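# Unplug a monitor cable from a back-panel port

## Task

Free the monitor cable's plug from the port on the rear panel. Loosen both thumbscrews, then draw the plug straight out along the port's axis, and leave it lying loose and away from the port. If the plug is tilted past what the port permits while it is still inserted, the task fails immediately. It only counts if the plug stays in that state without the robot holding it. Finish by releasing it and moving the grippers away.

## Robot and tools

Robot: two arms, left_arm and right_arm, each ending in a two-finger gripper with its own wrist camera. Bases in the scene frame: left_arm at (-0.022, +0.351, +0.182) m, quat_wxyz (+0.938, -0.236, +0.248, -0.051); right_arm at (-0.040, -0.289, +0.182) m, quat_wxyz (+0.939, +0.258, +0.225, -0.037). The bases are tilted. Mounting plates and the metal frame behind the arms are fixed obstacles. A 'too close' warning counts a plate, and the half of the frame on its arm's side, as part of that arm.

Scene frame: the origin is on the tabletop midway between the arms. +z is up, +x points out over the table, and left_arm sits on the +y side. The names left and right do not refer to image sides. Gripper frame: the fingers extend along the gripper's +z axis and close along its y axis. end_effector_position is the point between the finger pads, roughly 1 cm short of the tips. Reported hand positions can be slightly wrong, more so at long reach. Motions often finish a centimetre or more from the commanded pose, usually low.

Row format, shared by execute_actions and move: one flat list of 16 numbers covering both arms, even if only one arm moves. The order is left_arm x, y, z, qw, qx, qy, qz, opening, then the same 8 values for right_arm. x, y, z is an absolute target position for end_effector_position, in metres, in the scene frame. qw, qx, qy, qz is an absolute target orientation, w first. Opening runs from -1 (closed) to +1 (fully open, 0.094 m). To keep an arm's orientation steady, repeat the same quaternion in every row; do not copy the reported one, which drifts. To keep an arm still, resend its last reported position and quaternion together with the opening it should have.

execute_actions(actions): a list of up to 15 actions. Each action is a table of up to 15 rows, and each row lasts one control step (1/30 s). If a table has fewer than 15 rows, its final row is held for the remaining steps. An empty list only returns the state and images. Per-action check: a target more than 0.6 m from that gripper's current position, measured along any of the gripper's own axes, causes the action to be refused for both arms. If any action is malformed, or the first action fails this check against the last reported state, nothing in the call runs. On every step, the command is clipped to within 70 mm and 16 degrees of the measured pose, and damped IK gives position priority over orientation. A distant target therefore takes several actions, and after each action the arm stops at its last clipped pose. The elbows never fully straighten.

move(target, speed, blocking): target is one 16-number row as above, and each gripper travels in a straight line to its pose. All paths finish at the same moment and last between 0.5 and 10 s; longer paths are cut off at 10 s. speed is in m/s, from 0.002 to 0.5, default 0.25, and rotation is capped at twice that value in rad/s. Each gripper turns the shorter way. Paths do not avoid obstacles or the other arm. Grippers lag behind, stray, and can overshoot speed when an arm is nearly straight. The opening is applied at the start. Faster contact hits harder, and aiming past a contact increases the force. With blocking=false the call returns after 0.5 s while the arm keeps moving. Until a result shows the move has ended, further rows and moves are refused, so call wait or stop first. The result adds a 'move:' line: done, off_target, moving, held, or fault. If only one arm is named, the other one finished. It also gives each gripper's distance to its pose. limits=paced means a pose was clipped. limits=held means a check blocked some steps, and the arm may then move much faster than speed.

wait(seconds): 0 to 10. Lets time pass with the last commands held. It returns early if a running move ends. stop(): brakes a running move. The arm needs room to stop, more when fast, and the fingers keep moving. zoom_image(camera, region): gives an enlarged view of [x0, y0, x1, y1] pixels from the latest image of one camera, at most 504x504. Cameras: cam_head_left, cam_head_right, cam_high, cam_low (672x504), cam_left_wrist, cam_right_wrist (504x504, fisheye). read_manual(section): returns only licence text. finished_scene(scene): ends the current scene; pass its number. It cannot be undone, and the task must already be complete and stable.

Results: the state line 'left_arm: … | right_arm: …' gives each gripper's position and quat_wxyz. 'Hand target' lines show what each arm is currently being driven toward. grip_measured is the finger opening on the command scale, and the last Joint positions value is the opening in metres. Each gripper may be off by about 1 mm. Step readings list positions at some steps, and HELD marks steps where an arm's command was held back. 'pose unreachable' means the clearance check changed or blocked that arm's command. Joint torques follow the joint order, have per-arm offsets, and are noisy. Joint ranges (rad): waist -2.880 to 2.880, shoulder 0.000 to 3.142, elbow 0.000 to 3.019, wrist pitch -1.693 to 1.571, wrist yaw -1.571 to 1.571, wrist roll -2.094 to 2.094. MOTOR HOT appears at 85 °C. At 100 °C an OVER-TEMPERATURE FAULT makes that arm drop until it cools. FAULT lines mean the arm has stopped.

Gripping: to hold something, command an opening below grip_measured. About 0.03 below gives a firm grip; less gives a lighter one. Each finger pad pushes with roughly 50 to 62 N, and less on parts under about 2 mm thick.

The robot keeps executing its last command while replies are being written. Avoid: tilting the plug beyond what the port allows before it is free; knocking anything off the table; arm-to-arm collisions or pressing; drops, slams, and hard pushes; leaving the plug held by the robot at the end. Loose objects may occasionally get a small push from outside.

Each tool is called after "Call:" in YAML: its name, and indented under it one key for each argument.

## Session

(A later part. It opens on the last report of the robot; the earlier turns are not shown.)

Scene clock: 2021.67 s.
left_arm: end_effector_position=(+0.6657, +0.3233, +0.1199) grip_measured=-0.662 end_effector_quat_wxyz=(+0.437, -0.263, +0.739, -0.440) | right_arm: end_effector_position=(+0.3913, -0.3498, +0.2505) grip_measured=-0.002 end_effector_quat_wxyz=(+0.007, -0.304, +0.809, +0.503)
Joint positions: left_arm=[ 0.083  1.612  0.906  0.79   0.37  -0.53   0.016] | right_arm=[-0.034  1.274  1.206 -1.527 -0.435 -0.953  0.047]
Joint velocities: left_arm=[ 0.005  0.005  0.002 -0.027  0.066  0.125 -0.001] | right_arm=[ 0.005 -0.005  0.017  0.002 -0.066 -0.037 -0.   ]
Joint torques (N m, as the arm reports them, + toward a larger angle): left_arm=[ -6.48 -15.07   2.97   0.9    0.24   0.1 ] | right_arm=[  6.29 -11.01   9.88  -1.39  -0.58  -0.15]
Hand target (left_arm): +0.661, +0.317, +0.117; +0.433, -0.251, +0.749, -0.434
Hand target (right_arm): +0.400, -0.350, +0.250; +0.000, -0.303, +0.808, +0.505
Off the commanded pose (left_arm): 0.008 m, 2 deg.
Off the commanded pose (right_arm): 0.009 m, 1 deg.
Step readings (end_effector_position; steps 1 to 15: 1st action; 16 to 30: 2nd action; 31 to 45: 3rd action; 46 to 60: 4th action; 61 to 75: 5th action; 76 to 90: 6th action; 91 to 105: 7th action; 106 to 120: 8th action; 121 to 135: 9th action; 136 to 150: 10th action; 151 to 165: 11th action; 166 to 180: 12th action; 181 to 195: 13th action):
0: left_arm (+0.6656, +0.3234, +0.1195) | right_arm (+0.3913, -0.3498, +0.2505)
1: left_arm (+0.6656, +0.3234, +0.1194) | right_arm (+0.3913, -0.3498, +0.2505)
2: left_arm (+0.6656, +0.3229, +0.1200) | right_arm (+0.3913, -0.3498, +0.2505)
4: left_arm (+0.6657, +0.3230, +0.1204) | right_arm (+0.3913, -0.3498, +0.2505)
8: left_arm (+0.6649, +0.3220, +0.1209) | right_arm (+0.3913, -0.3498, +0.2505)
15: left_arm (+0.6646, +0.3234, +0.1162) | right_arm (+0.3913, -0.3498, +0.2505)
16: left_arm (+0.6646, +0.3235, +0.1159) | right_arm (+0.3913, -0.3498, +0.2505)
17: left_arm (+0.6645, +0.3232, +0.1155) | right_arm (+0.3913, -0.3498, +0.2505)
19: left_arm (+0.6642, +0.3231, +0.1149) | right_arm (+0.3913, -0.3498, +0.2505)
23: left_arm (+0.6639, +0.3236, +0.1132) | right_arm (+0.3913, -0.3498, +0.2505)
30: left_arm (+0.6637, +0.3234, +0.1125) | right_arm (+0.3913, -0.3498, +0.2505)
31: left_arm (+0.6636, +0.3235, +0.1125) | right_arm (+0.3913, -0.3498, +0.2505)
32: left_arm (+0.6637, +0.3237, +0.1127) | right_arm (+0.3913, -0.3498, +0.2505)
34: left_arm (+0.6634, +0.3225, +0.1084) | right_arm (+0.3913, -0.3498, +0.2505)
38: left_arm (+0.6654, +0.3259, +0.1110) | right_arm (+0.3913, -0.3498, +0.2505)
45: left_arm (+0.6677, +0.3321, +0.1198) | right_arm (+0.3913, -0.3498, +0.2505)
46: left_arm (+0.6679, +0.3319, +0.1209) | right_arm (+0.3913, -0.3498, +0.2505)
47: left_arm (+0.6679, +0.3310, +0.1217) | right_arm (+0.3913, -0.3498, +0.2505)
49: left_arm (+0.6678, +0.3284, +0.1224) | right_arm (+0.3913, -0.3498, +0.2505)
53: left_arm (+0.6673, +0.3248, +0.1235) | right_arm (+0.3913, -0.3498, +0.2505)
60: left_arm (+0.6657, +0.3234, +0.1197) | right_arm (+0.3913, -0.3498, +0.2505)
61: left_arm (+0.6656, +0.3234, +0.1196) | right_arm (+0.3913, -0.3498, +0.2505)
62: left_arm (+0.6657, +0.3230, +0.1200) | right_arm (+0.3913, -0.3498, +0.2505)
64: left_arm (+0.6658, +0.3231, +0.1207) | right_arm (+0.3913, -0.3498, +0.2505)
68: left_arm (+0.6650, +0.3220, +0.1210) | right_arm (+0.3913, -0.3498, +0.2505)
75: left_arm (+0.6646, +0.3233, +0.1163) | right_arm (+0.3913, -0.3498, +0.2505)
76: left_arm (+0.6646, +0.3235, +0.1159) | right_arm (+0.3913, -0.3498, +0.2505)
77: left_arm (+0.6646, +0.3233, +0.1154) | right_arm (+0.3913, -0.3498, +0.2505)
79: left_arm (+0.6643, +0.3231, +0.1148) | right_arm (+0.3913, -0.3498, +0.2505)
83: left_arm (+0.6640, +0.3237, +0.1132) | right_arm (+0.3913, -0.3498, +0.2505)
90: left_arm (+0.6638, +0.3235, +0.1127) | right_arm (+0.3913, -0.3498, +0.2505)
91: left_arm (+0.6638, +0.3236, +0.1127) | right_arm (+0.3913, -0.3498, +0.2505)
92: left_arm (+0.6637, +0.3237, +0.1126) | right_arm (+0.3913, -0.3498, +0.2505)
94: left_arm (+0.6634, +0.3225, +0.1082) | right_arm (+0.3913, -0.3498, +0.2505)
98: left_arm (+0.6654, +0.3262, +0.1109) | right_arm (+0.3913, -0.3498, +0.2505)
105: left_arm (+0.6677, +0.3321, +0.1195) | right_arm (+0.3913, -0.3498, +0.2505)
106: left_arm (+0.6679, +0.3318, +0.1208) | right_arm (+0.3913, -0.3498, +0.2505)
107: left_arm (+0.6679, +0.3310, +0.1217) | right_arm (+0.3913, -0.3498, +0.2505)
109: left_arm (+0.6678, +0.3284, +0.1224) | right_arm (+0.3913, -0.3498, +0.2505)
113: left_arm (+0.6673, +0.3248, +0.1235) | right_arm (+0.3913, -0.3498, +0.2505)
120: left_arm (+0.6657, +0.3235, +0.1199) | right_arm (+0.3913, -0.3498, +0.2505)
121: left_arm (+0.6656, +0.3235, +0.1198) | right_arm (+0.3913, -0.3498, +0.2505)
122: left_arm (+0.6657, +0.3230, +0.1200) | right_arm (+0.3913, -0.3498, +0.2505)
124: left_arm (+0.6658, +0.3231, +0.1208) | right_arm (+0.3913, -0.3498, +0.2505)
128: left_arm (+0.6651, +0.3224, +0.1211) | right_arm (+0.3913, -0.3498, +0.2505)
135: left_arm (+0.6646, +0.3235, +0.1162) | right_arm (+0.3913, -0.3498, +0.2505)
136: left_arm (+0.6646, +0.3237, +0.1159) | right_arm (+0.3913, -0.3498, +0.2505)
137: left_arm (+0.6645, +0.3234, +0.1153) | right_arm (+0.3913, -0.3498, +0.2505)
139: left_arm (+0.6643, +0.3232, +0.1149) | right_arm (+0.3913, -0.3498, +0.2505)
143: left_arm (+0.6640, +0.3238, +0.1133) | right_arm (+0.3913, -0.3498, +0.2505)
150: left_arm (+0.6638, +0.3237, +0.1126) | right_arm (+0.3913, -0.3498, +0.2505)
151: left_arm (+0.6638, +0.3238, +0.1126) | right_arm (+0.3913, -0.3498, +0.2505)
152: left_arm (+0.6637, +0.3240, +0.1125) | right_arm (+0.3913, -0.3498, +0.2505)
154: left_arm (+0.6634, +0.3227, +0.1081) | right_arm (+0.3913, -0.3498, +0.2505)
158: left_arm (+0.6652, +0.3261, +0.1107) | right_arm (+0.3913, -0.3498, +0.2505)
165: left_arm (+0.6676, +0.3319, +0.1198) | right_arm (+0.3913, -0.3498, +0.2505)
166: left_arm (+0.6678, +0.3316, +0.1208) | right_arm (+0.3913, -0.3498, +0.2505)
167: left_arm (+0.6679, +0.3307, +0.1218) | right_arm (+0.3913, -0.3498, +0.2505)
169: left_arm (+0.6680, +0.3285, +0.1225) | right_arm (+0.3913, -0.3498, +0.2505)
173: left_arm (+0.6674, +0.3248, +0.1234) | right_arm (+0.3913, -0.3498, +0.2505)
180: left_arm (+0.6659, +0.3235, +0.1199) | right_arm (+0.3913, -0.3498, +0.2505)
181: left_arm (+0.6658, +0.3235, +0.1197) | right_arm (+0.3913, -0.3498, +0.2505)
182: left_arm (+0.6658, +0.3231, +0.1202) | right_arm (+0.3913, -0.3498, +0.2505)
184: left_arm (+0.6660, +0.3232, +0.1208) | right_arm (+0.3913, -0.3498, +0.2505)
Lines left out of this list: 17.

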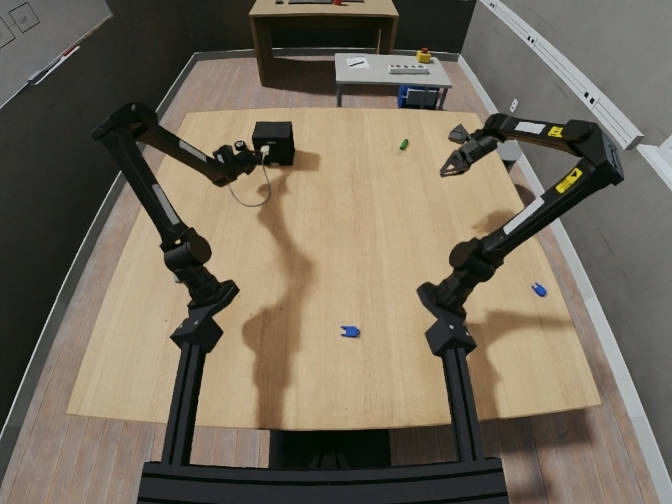

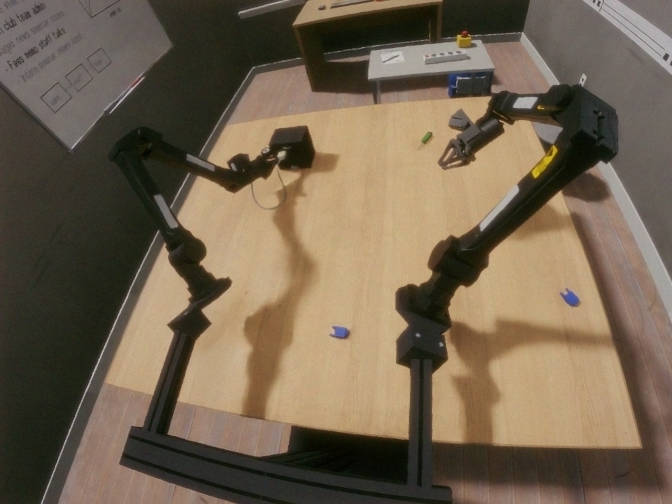

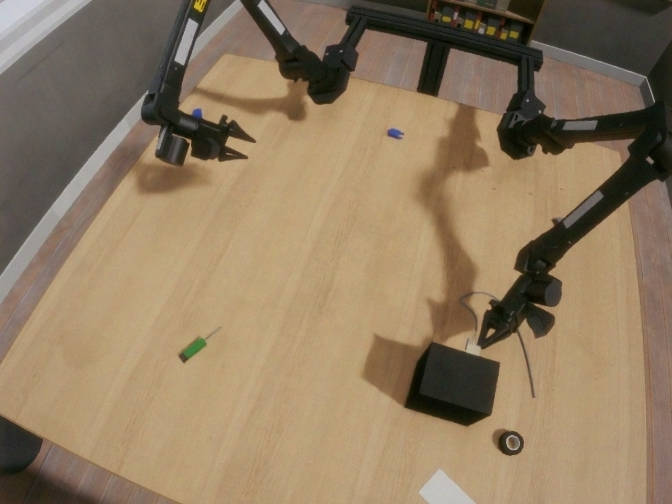

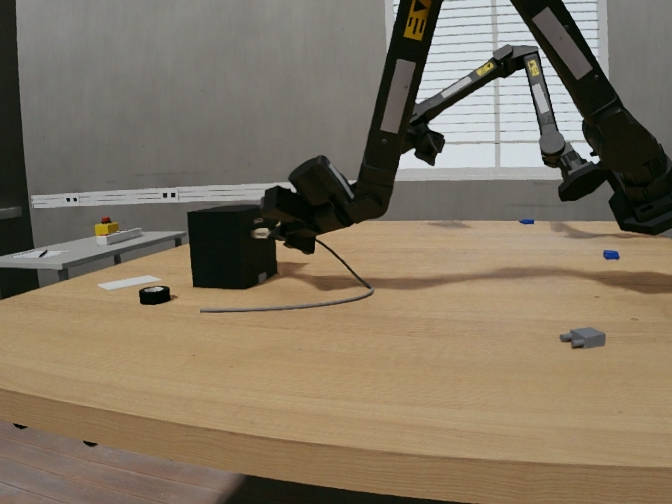

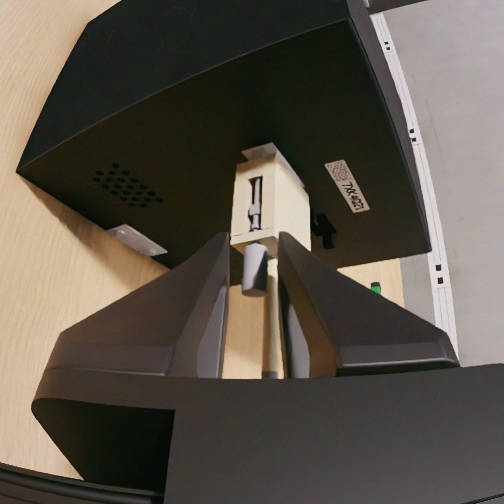

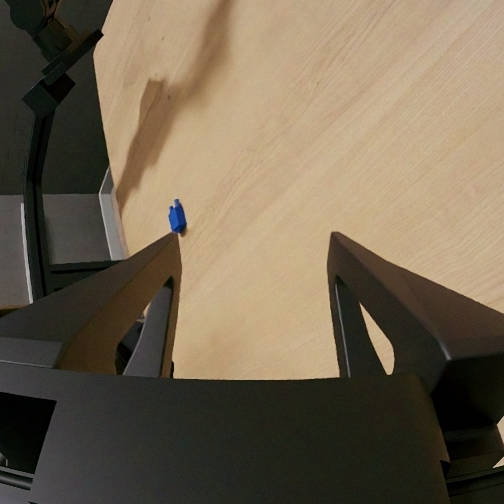

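Call:
execute_actions:
  actions:
    - [[0.6605,0.3174,0.117,0.433,-0.25,0.75,-0.433,-0.895,0.4,-0.35,0.25,0,-0.3,0.8,0.5,0],[0.6605,0.3174,0.117,0.433,-0.25,0.75,-0.433,-0.895,0.4,-0.35,0.25,0,-0.3,0.8,0.5,0],[0.6605,0.3174,0.117,0.433,-0.25,0.75,-0.433,-0.895,0.4,-0.35,0.25,0,-0.3,0.8,0.5,0],[0.6605,0.3174,0.117,0.433,-0.25,0.75,-0.433,-0.895,0.4,-0.35,0.25,0,-0.3,0.8,0.5,0],[0.666,0.3174,0.1185,0.399,-0.301,0.692,-0.521,-0.895,0.4,-0.35,0.25,0,-0.3,0.8,0.5,0],[0.666,0.3174,0.1185,0.399,-0.301,0.692,-0.521,-0.895,0.4,-0.35,0.25,0,-0.3,0.8,0.5,0],[0.666,0.3174,0.1185,0.399,-0.301,0.692,-0.521,-0.895,0.4,-0.35,0.25,0,-0.3,0.8,0.5,0],[0.668,0.3184,0.1168,0.36,-0.347,0.623,-0.602,-0.895,0.4,-0.35,0.25,0,-0.3,0.8,0.5,0],[0.668,0.3184,0.1168,0.36,-0.347,0.623,-0.602,-0.895,0.4,-0.35,0.25,0,-0.3,0.8,0.5,0],[0.668,0.3184,0.1168,0.36,-0.347,0.623,-0.602,-0.895,0.4,-0.35,0.25,0,-0.3,0.8,0.5,0],[0.669,0.3184,0.115,0.315,-0.389,0.545,-0.673,-0.895,0.4,-0.35,0.25,0,-0.3,0.8,0.5,0],[0.669,0.3184,0.115,0.315,-0.389,0.545,-0.673,-0.895,0.4,-0.35,0.25,0,-0.3,0.8,0.5,0],[0.669,0.3184,0.115,0.315,-0.389,0.545,-0.673,-0.895,0.4,-0.35,0.25,0,-0.3,0.8,0.5,0],[0.669,0.3184,0.113,0.269,-0.422,0.465,-0.73,-0.895,0.4,-0.35,0.25,0,-0.3,0.8,0.5,0]]
    - [[0.669,0.3184,0.113,0.269,-0.422,0.465,-0.73,-0.895,0.4,-0.35,0.25,0,-0.3,0.8,0.5,0]]
    - [[0.666,0.319,0.114,0.269,-0.422,0.465,-0.73,-0.66,0.4,-0.35,0.25,0,-0.3,0.8,0.5,0],[0.666,0.319,0.114,0.269,-0.422,0.465,-0.73,-0.66,0.4,-0.35,0.25,0,-0.3,0.8,0.5,0],[0.665,0.318,0.117,0.315,-0.389,0.545,-0.673,-0.66,0.4,-0.35,0.25,0,-0.3,0.8,0.5,0],[0.665,0.318,0.117,0.315,-0.389,0.545,-0.673,-0.66,0.4,-0.35,0.25,0,-0.3,0.8,0.5,0],[0.665,0.318,0.117,0.315,-0.389,0.545,-0.673,-0.66,0.4,-0.35,0.25,0,-0.3,0.8,0.5,0],[0.664,0.316,0.116,0.36,-0.347,0.623,-0.602,-0.66,0.4,-0.35,0.25,0,-0.3,0.8,0.5,0],[0.664,0.316,0.116,0.36,-0.347,0.623,-0.602,-0.66,0.4,-0.35,0.25,0,-0.3,0.8,0.5,0],[0.664,0.316,0.116,0.36,-0.347,0.623,-0.602,-0.66,0.4,-0.35,0.25,0,-0.3,0.8,0.5,0],[0.662,0.3155,0.116,0.399,-0.301,0.692,-0.521,-0.66,0.4,-0.35,0.25,0,-0.3,0.8,0.5,0],[0.662,0.3155,0.116,0.399,-0.301,0.692,-0.521,-0.66,0.4,-0.35,0.25,0,-0.3,0.8,0.5,0],[0.662,0.3155,0.116,0.399,-0.301,0.692,-0.521,-0.66,0.4,-0.35,0.25,0,-0.3,0.8,0.5,0],[0.6605,0.3174,0.117,0.433,-0.25,0.75,-0.433,-0.66,0.4,-0.35,0.25,0,-0.3,0.8,0.5,0]]
    - [[0.6605,0.3174,0.117,0.433,-0.25,0.75,-0.433,-0.66,0.4,-0.35,0.25,0,-0.3,0.8,0.5,0]]
    - [[0.6605,0.3174,0.117,0.433,-0.25,0.75,-0.433,-0.895,0.4,-0.35,0.25,0,-0.3,0.8,0.5,0],[0.6605,0.3174,0.117,0.433,-0.25,0.75,-0.433,-0.895,0.4,-0.35,0.25,0,-0.3,0.8,0.5,0],[0.6605,0.3174,0.117,0.433,-0.25,0.75,-0.433,-0.895,0.4,-0.35,0.25,0,-0.3,0.8,0.5,0],[0.6605,0.3174,0.117,0.433,-0.25,0.75,-0.433,-0.895,0.4,-0.35,0.25,0,-0.3,0.8,0.5,0],[0.666,0.3174,0.1185,0.399,-0.301,0.692,-0.521,-0.895,0.4,-0.35,0.25,0,-0.3,0.8,0.5,0],[0.666,0.3174,0.1185,0.399,-0.301,0.692,-0.521,-0.895,0.4,-0.35,0.25,0,-0.3,0.8,0.5,0],[0.666,0.3174,0.1185,0.399,-0.301,0.692,-0.521,-0.895,0.4,-0.35,0.25,0,-0.3,0.8,0.5,0],[0.668,0.3184,0.1168,0.36,-0.347,0.623,-0.602,-0.895,0.4,-0.35,0.25,0,-0.3,0.8,0.5,0],[0.668,0.3184,0.1168,0.36,-0.347,0.623,-0.602,-0.895,0.4,-0.35,0.25,0,-0.3,0.8,0.5,0],[0.668,0.3184,0.1168,0.36,-0.347,0.623,-0.602,-0.895,0.4,-0.35,0.25,0,-0.3,0.8,0.5,0],[0.669,0.3184,0.115,0.315,-0.389,0.545,-0.673,-0.895,0.4,-0.35,0.25,0,-0.3,0.8,0.5,0],[0.669,0.3184,0.115,0.315,-0.389,0.545,-0.673,-0.895,0.4,-0.35,0.25,0,-0.3,0.8,0.5,0],[0.669,0.3184,0.115,0.315,-0.389,0.545,-0.673,-0.895,0.4,-0.35,0.25,0,-0.3,0.8,0.5,0],[0.669,0.3184,0.113,0.269,-0.422,0.465,-0.73,-0.895,0.4,-0.35,0.25,0,-0.3,0.8,0.5,0]]
    - [[0.669,0.3184,0.113,0.269,-0.422,0.465,-0.73,-0.895,0.4,-0.35,0.25,0,-0.3,0.8,0.5,0]]
    - [[0.666,0.319,0.114,0.269,-0.422,0.465,-0.73,-0.66,0.4,-0.35,0.25,0,-0.3,0.8,0.5,0],[0.666,0.319,0.114,0.269,-0.422,0.465,-0.73,-0.66,0.4,-0.35,0.25,0,-0.3,0.8,0.5,0],[0.665,0.318,0.117,0.315,-0.389,0.545,-0.673,-0.66,0.4,-0.35,0.25,0,-0.3,0.8,0.5,0],[0.665,0.318,0.117,0.315,-0.389,0.545,-0.673,-0.66,0.4,-0.35,0.25,0,-0.3,0.8,0.5,0],[0.665,0.318,0.117,0.315,-0.389,0.545,-0.673,-0.66,0.4,-0.35,0.25,0,-0.3,0.8,0.5,0],[0.664,0.316,0.116,0.36,-0.347,0.623,-0.602,-0.66,0.4,-0.35,0.25,0,-0.3,0.8,0.5,0],[0.664,0.316,0.116,0.36,-0.347,0.623,-0.602,-0.66,0.4,-0.35,0.25,0,-0.3,0.8,0.5,0],[0.664,0.316,0.116,0.36,-0.347,0.623,-0.602,-0.66,0.4,-0.35,0.25,0,-0.3,0.8,0.5,0],[0.662,0.3155,0.116,0.399,-0.301,0.692,-0.521,-0.66,0.4,-0.35,0.25,0,-0.3,0.8,0.5,0],[0.662,0.3155,0.116,0.399,-0.301,0.692,-0.521,-0.66,0.4,-0.35,0.25,0,-0.3,0.8,0.5,0],[0.662,0.3155,0.116,0.399,-0.301,0.692,-0.521,-0.66,0.4,-0.35,0.25,0,-0.3,0.8,0.5,0],[0.6605,0.3174,0.117,0.433,-0.25,0.75,-0.433,-0.66,0.4,-0.35,0.25,0,-0.3,0.8,0.5,0]]
    - [[0.6605,0.3174,0.117,0.433,-0.25,0.75,-0.433,-0.66,0.4,-0.35,0.25,0,-0.3,0.8,0.5,0]]
    - [[0.6605,0.3174,0.117,0.433,-0.25,0.75,-0.433,-0.895,0.4,-0.35,0.25,0,-0.3,0.8,0.5,0],[0.6605,0.3174,0.117,0.433,-0.25,0.75,-0.433,-0.895,0.4,-0.35,0.25,0,-0.3,0.8,0.5,0],[0.6605,0.3174,0.117,0.433,-0.25,0.75,-0.433,-0.895,0.4,-0.35,0.25,0,-0.3,0.8,0.5,0],[0.6605,0.3174,0.117,0.433,-0.25,0.75,-0.433,-0.895,0.4,-0.35,0.25,0,-0.3,0.8,0.5,0],[0.666,0.3174,0.1185,0.399,-0.301,0.692,-0.521,-0.895,0.4,-0.35,0.25,0,-0.3,0.8,0.5,0],[0.666,0.3174,0.1185,0.399,-0.301,0.692,-0.521,-0.895,0.4,-0.35,0.25,0,-0.3,0.8,0.5,0],[0.666,0.3174,0.1185,0.399,-0.301,0.692,-0.521,-0.895,0.4,-0.35,0.25,0,-0.3,0.8,0.5,0],[0.668,0.3184,0.1168,0.36,-0.347,0.623,-0.602,-0.895,0.4,-0.35,0.25,0,-0.3,0.8,0.5,0],[0.668,0.3184,0.1168,0.36,-0.347,0.623,-0.602,-0.895,0.4,-0.35,0.25,0,-0.3,0.8,0.5,0],[0.668,0.3184,0.1168,0.36,-0.347,0.623,-0.602,-0.895,0.4,-0.35,0.25,0,-0.3,0.8,0.5,0],[0.669,0.3184,0.115,0.315,-0.389,0.545,-0.673,-0.895,0.4,-0.35,0.25,0,-0.3,0.8,0.5,0],[0.669,0.3184,0.115,0.315,-0.389,0.545,-0.673,-0.895,0.4,-0.35,0.25,0,-0.3,0.8,0.5,0],[0.669,0.3184,0.115,0.315,-0.389,0.545,-0.673,-0.895,0.4,-0.35,0.25,0,-0.3,0.8,0.5,0],[0.669,0.3184,0.113,0.269,-0.422,0.465,-0.73,-0.895,0.4,-0.35,0.25,0,-0.3,0.8,0.5,0]]
    - [[0.669,0.3184,0.113,0.269,-0.422,0.465,-0.73,-0.895,0.4,-0.35,0.25,0,-0.3,0.8,0.5,0]]
    - [[0.666,0.319,0.114,0.269,-0.422,0.465,-0.73,-0.66,0.4,-0.35,0.25,0,-0.3,0.8,0.5,0],[0.666,0.319,0.114,0.269,-0.422,0.465,-0.73,-0.66,0.4,-0.35,0.25,0,-0.3,0.8,0.5,0],[0.665,0.318,0.117,0.315,-0.389,0.545,-0.673,-0.66,0.4,-0.35,0.25,0,-0.3,0.8,0.5,0],[0.665,0.318,0.117,0.315,-0.389,0.545,-0.673,-0.66,0.4,-0.35,0.25,0,-0.3,0.8,0.5,0],[0.665,0.318,0.117,0.315,-0.389,0.545,-0.673,-0.66,0.4,-0.35,0.25,0,-0.3,0.8,0.5,0],[0.664,0.316,0.116,0.36,-0.347,0.623,-0.602,-0.66,0.4,-0.35,0.25,0,-0.3,0.8,0.5,0],[0.664,0.316,0.116,0.36,-0.347,0.623,-0.602,-0.66,0.4,-0.35,0.25,0,-0.3,0.8,0.5,0],[0.664,0.316,0.116,0.36,-0.347,0.623,-0.602,-0.66,0.4,-0.35,0.25,0,-0.3,0.8,0.5,0],[0.662,0.3155,0.116,0.399,-0.301,0.692,-0.521,-0.66,0.4,-0.35,0.25,0,-0.3,0.8,0.5,0],[0.662,0.3155,0.116,0.399,-0.301,0.692,-0.521,-0.66,0.4,-0.35,0.25,0,-0.3,0.8,0.5,0],[0.662,0.3155,0.116,0.399,-0.301,0.692,-0.521,-0.66,0.4,-0.35,0.25,0,-0.3,0.8,0.5,0],[0.6605,0.3174,0.117,0.433,-0.25,0.75,-0.433,-0.66,0.4,-0.35,0.25,0,-0.3,0.8,0.5,0]]
    - [[0.6605,0.3174,0.117,0.433,-0.25,0.75,-0.433,-0.66,0.4,-0.35,0.25,0,-0.3,0.8,0.5,0]]
    - [[0.6605,0.3174,0.117,0.433,-0.25,0.75,-0.433,-0.895,0.4,-0.35,0.25,0,-0.3,0.8,0.5,0],[0.6605,0.3174,0.117,0.433,-0.25,0.75,-0.433,-0.895,0.4,-0.35,0.25,0,-0.3,0.8,0.5,0],[0.6605,0.3174,0.117,0.433,-0.25,0.75,-0.433,-0.895,0.4,-0.35,0.25,0,-0.3,0.8,0.5,0],[0.6605,0.3174,0.117,0.433,-0.25,0.75,-0.433,-0.895,0.4,-0.35,0.25,0,-0.3,0.8,0.5,0],[0.666,0.3174,0.1185,0.399,-0.301,0.692,-0.521,-0.895,0.4,-0.35,0.25,0,-0.3,0.8,0.5,0],[0.666,0.3174,0.1185,0.399,-0.301,0.692,-0.521,-0.895,0.4,-0.35,0.25,0,-0.3,0.8,0.5,0],[0.666,0.3174,0.1185,0.399,-0.301,0.692,-0.521,-0.895,0.4,-0.35,0.25,0,-0.3,0.8,0.5,0],[0.668,0.3184,0.1168,0.36,-0.347,0.623,-0.602,-0.895,0.4,-0.35,0.25,0,-0.3,0.8,0.5,0],[0.668,0.3184,0.1168,0.36,-0.347,0.623,-0.602,-0.895,0.4,-0.35,0.25,0,-0.3,0.8,0.5,0],[0.668,0.3184,0.1168,0.36,-0.347,0.623,-0.602,-0.895,0.4,-0.35,0.25,0,-0.3,0.8,0.5,0],[0.669,0.3184,0.115,0.315,-0.389,0.545,-0.673,-0.895,0.4,-0.35,0.25,0,-0.3,0.8,0.5,0],[0.669,0.3184,0.115,0.315,-0.389,0.545,-0.673,-0.895,0.4,-0.35,0.25,0,-0.3,0.8,0.5,0],[0.669,0.3184,0.115,0.315,-0.389,0.545,-0.673,-0.895,0.4,-0.35,0.25,0,-0.3,0.8,0.5,0],[0.669,0.3184,0.113,0.269,-0.422,0.465,-0.73,-0.895,0.4,-0.35,0.25,0,-0.3,0.8,0.5,0]]
    - [[0.669,0.3184,0.113,0.269,-0.422,0.465,-0.73,-0.895,0.4,-0.35,0.25,0,-0.3,0.8,0.5,0]]
    - [[0.666,0.319,0.114,0.269,-0.422,0.465,-0.73,-0.66,0.4,-0.35,0.25,0,-0.3,0.8,0.5,0],[0.666,0.319,0.114,0.269,-0.422,0.465,-0.73,-0.66,0.4,-0.35,0.25,0,-0.3,0.8,0.5,0],[0.665,0.318,0.117,0.315,-0.389,0.545,-0.673,-0.66,0.4,-0.35,0.25,0,-0.3,0.8,0.5,0],[0.665,0.318,0.117,0.315,-0.389,0.545,-0.673,-0.66,0.4,-0.35,0.25,0,-0.3,0.8,0.5,0],[0.665,0.318,0.117,0.315,-0.389,0.545,-0.673,-0.66,0.4,-0.35,0.25,0,-0.3,0.8,0.5,0],[0.664,0.316,0.116,0.36,-0.347,0.623,-0.602,-0.66,0.4,-0.35,0.25,0,-0.3,0.8,0.5,0],[0.664,0.316,0.116,0.36,-0.347,0.623,-0.602,-0.66,0.4,-0.35,0.25,0,-0.3,0.8,0.5,0],[0.664,0.316,0.116,0.36,-0.347,0.623,-0.602,-0.66,0.4,-0.35,0.25,0,-0.3,0.8,0.5,0],[0.662,0.3155,0.116,0.399,-0.301,0.692,-0.521,-0.66,0.4,-0.35,0.25,0,-0.3,0.8,0.5,0],[0.662,0.3155,0.116,0.399,-0.301,0.692,-0.521,-0.66,0.4,-0.35,0.25,0,-0.3,0.8,0.5,0],[0.662,0.3155,0.116,0.399,-0.301,0.692,-0.521,-0.66,0.4,-0.35,0.25,0,-0.3,0.8,0.5,0],[0.6605,0.3174,0.117,0.433,-0.25,0.75,-0.433,-0.66,0.4,-0.35,0.25,0,-0.3,0.8,0.5,0]]
    - [[0.6605,0.3174,0.117,0.433,-0.25,0.75,-0.433,-0.66,0.4,-0.35,0.25,0,-0.3,0.8,0.5,0]]

Call:
zoom_image:
  camera: "cam_left_wrist"
  region: [150,150,370,370]

Scene clock: 2149.67 s.
left_arm: end_effector_position=(+0.6659, +0.3236, +0.1199) grip_measured=-0.662 end_effector_quat_wxyz=(+0.437, -0.263, +0.739, -0.440) | right_arm: end_effector_position=(+0.3913, -0.3498, +0.2505) grip_measured=-0.002 end_effector_quat_wxyz=(+0.007, -0.304, +0.809, +0.503)
Joint positions: left_arm=[ 0.083  1.612  0.906  0.79   0.37  -0.53   0.016] | right_arm=[-0.034  1.274  1.206 -1.527 -0.435 -0.953  0.047]
Joint velocities: left_arm=[-0.015 -0.024  0.022 -0.017 -0.022  0.125 -0.001] | right_arm=[ 0.015 -0.015 -0.017 -0.002  0.007 -0.037  0.   ]
Joint torques (N m, as the arm reports them, + toward a larger angle): left_arm=[ -6.51 -14.92   2.98   1.04   0.25   0.11] | right_arm=[  6.3  -11.     9.89  -1.39  -0.57  -0.15]
Hand target (left_arm): +0.661, +0.318, +0.117; +0.433, -0.251, +0.749, -0.434
Hand target (right_arm): +0.400, -0.350, +0.250; +0.000, -0.303, +0.808, +0.505
Off the commanded pose (left_arm): 0.009 m, 2 deg.
Off the commanded pose (right_arm): 0.009 m, 1 deg.
Step readings (end_effector_position; steps 1 to 15: 1st action; 16 to 30: 2nd action; 31 to 45: 3rd action; 46 to 60: 4th action; 61 to 75: 5th action; 76 to 90: 6th action; 91 to 105: 7th action; 106 to 120: 8th action; 121 to 135: 9th action; 136 to 150: 10th action; 151 to 165: 11th action; 166 to 180: 12th action; 181 to 195: 13th action):
0: left_arm (+0.6655, +0.3231, +0.1196) | right_arm (+0.3913, -0.3498, +0.2505)
1: left_arm (+0.6656, +0.3232, +0.1196) | right_arm (+0.3913, -0.3498, +0.2505)
2: left_arm (+0.6656, +0.3229, +0.1200) | right_arm (+0.3913, -0.3498, +0.2505)
4: left_arm (+0.6658, +0.3231, +0.1205) | right_arm (+0.3913, -0.3498, +0.2505)
8: left_arm (+0.6649, +0.3220, +0.1210) | right_arm (+0.3913, -0.3498, +0.2505)
15: left_arm (+0.6645, +0.3231, +0.1163) | right_arm (+0.3913, -0.3498, +0.2505)
16: left_arm (+0.6646, +0.3234, +0.1159) | right_arm (+0.3913, -0.3498, +0.2505)
17: left_arm (+0.6645, +0.3232, +0.1155) | right_arm (+0.3913, -0.3498, +0.2505)
19: left_arm (+0.6643, +0.3230, +0.1148) | right_arm (+0.3913, -0.3498, +0.2505)
23: left_arm (+0.6638, +0.3235, +0.1131) | right_arm (+0.3913, -0.3498, +0.2505)
30: left_arm (+0.6638, +0.3234, +0.1126) | right_arm (+0.3913, -0.3498, +0.2505)
31: left_arm (+0.6638, +0.3236, +0.1126) | right_arm (+0.3913, -0.3498, +0.2505)
32: left_arm (+0.6637, +0.3235, +0.1127) | right_arm (+0.3913, -0.3498, +0.2505)
34: left_arm (+0.6634, +0.3225, +0.1082) | right_arm (+0.3913, -0.3498, +0.2505)
38: left_arm (+0.6654, +0.3260, +0.1110) | right_arm (+0.3913, -0.3498, +0.2505)
45: left_arm (+0.6676, +0.3321, +0.1196) | right_arm (+0.3913, -0.3498, +0.2505)
46: left_arm (+0.6677, +0.3315, +0.1207) | right_arm (+0.3913, -0.3498, +0.2505)
47: left_arm (+0.6679, +0.3308, +0.1218) | right_arm (+0.3913, -0.3498, +0.2505)
49: left_arm (+0.6680, +0.3285, +0.1225) | right_arm (+0.3913, -0.3498, +0.2505)
53: left_arm (+0.6674, +0.3246, +0.1235) | right_arm (+0.3913, -0.3498, +0.2505)
60: left_arm (+0.6658, +0.3235, +0.1198) | right_arm (+0.3913, -0.3498, +0.2505)
61: left_arm (+0.6658, +0.3235, +0.1197) | right_arm (+0.3913, -0.3498, +0.2505)
62: left_arm (+0.6658, +0.3230, +0.1199) | right_arm (+0.3913, -0.3498, +0.2505)
64: left_arm (+0.6659, +0.3231, +0.1206) | right_arm (+0.3913, -0.3498, +0.2505)
68: left_arm (+0.6640, +0.3217, +0.1207) | right_arm (+0.3913, -0.3498, +0.2505)
75: left_arm (+0.6631, +0.3233, +0.1162) | right_arm (+0.3913, -0.3498, +0.2505)
76: left_arm (+0.6634, +0.3235, +0.1158) | right_arm (+0.3913, -0.3498, +0.2505)
77: left_arm (+0.6641, +0.3233, +0.1154) | right_arm (+0.3913, -0.3498, +0.2505)
79: left_arm (+0.6641, +0.3229, +0.1148) | right_arm (+0.3913, -0.3498, +0.2505)
83: left_arm (+0.6638, +0.3235, +0.1131) | right_arm (+0.3913, -0.3498, +0.2505)
90: left_arm (+0.6636, +0.3234, +0.1127) | right_arm (+0.3913, -0.3498, +0.2505)
91: left_arm (+0.6636, +0.3236, +0.1127) | right_arm (+0.3913, -0.3498, +0.2505)
92: left_arm (+0.6637, +0.3238, +0.1127) | right_arm (+0.3913, -0.3498, +0.2505)
94: left_arm (+0.6632, +0.3223, +0.1084) | right_arm (+0.3913, -0.3498, +0.2505)
98: left_arm (+0.6652, +0.3262, +0.1105) | right_arm (+0.3913, -0.3498, +0.2505)
105: left_arm (+0.6676, +0.3321, +0.1196) | right_arm (+0.3913, -0.3498, +0.2505)
106: left_arm (+0.6677, +0.3315, +0.1208) | right_arm (+0.3913, -0.3498, +0.2505)
107: left_arm (+0.6679, +0.3307, +0.1218) | right_arm (+0.3913, -0.3498, +0.2505)
109: left_arm (+0.6680, +0.3284, +0.1225) | right_arm (+0.3913, -0.3498, +0.2505)
113: left_arm (+0.6675, +0.3246, +0.1237) | right_arm (+0.3913, -0.3498, +0.2505)
120: left_arm (+0.6658, +0.3235, +0.1198) | right_arm (+0.3913, -0.3498, +0.2505)
121: left_arm (+0.6658, +0.3234, +0.1197) | right_arm (+0.3913, -0.3498, +0.2505)
122: left_arm (+0.6658, +0.3231, +0.1202) | right_arm (+0.3913, -0.3498, +0.2505)
124: left_arm (+0.6660, +0.3229, +0.1208) | right_arm (+0.3913, -0.3498, +0.2505)
128: left_arm (+0.6636, +0.3221, +0.1210) | right_arm (+0.3913, -0.3498, +0.2505)
135: left_arm (+0.6637, +0.3233, +0.1163) | right_arm (+0.3913, -0.3498, +0.2505)
136: left_arm (+0.6639, +0.3233, +0.1157) | right_arm (+0.3913, -0.3498, +0.2505)
137: left_arm (+0.6644, +0.3232, +0.1155) | right_arm (+0.3913, -0.3498, +0.2505)
139: left_arm (+0.6646, +0.3229, +0.1148) | right_arm (+0.3913, -0.3498, +0.2505)
143: left_arm (+0.6643, +0.3235, +0.1133) | right_arm (+0.3913, -0.3498, +0.2505)
150: left_arm (+0.6642, +0.3233, +0.1127) | right_arm (+0.3913, -0.3498, +0.2505)
151: left_arm (+0.6642, +0.3236, +0.1129) | right_arm (+0.3913, -0.3498, +0.2505)
152: left_arm (+0.6642, +0.3237, +0.1128) | right_arm (+0.3913, -0.3498, +0.2505)
154: left_arm (+0.6635, +0.3223, +0.1086) | right_arm (+0.3913, -0.3498, +0.2505)
158: left_arm (+0.6652, +0.3258, +0.1107) | right_arm (+0.3913, -0.3498, +0.2505)
165: left_arm (+0.6677, +0.3321, +0.1197) | right_arm (+0.3913, -0.3498, +0.2505)
166: left_arm (+0.6678, +0.3318, +0.1208) | right_arm (+0.3913, -0.3498, +0.2505)
167: left_arm (+0.6680, +0.3311, +0.1219) | right_arm (+0.3913, -0.3498, +0.2505)
169: left_arm (+0.6679, +0.3285, +0.1226) | right_arm (+0.3913, -0.3498, +0.2505)
173: left_arm (+0.6673, +0.3248, +0.1235) | right_arm (+0.3913, -0.3498, +0.2505)
180: left_arm (+0.6658, +0.3236, +0.1200) | right_arm (+0.3913, -0.3498, +0.2505)
181: left_arm (+0.6657, +0.3236, +0.1198) | right_arm (+0.3913, -0.3498, +0.2505)
182: left_arm (+0.6656, +0.3230, +0.1201) | right_arm (+0.3913, -0.3498, +0.2505)
184: left_arm (+0.6658, +0.3229, +0.1206) | right_arm (+0.3913, -0.3498, +0.2505)
Lines left out of this list: 17.

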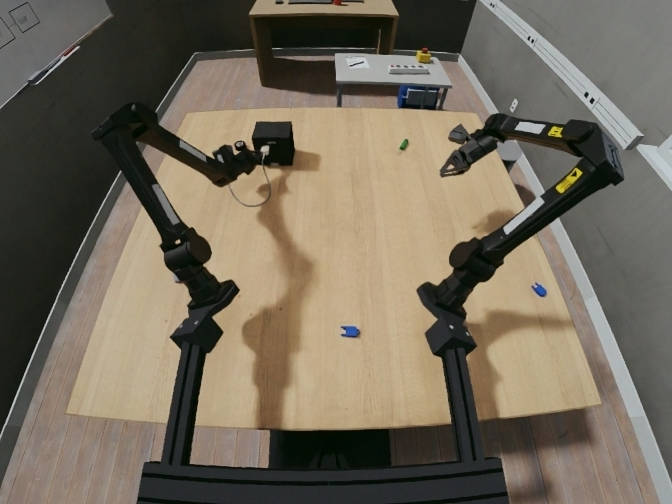

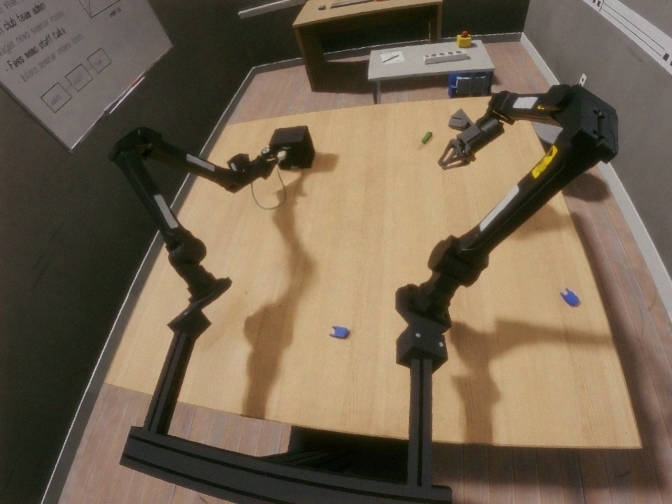

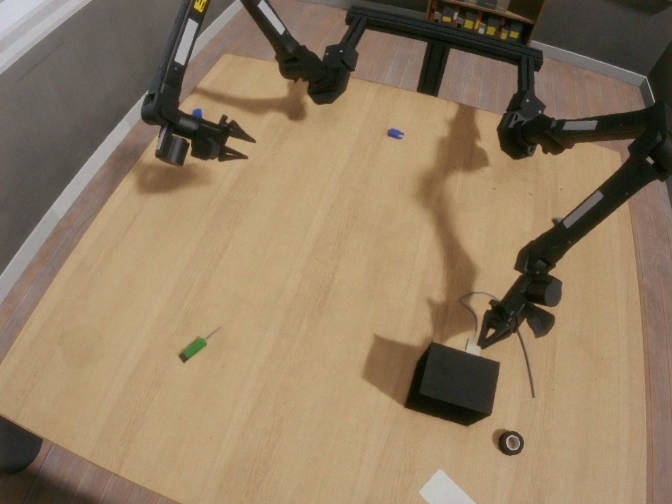

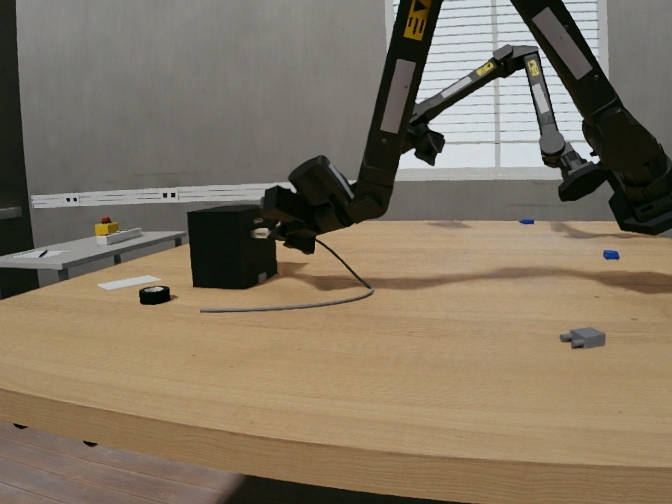

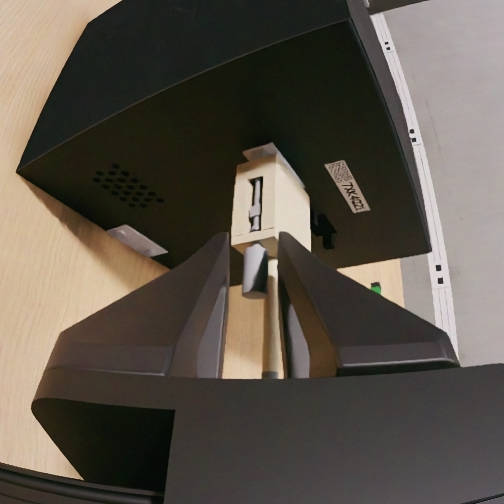

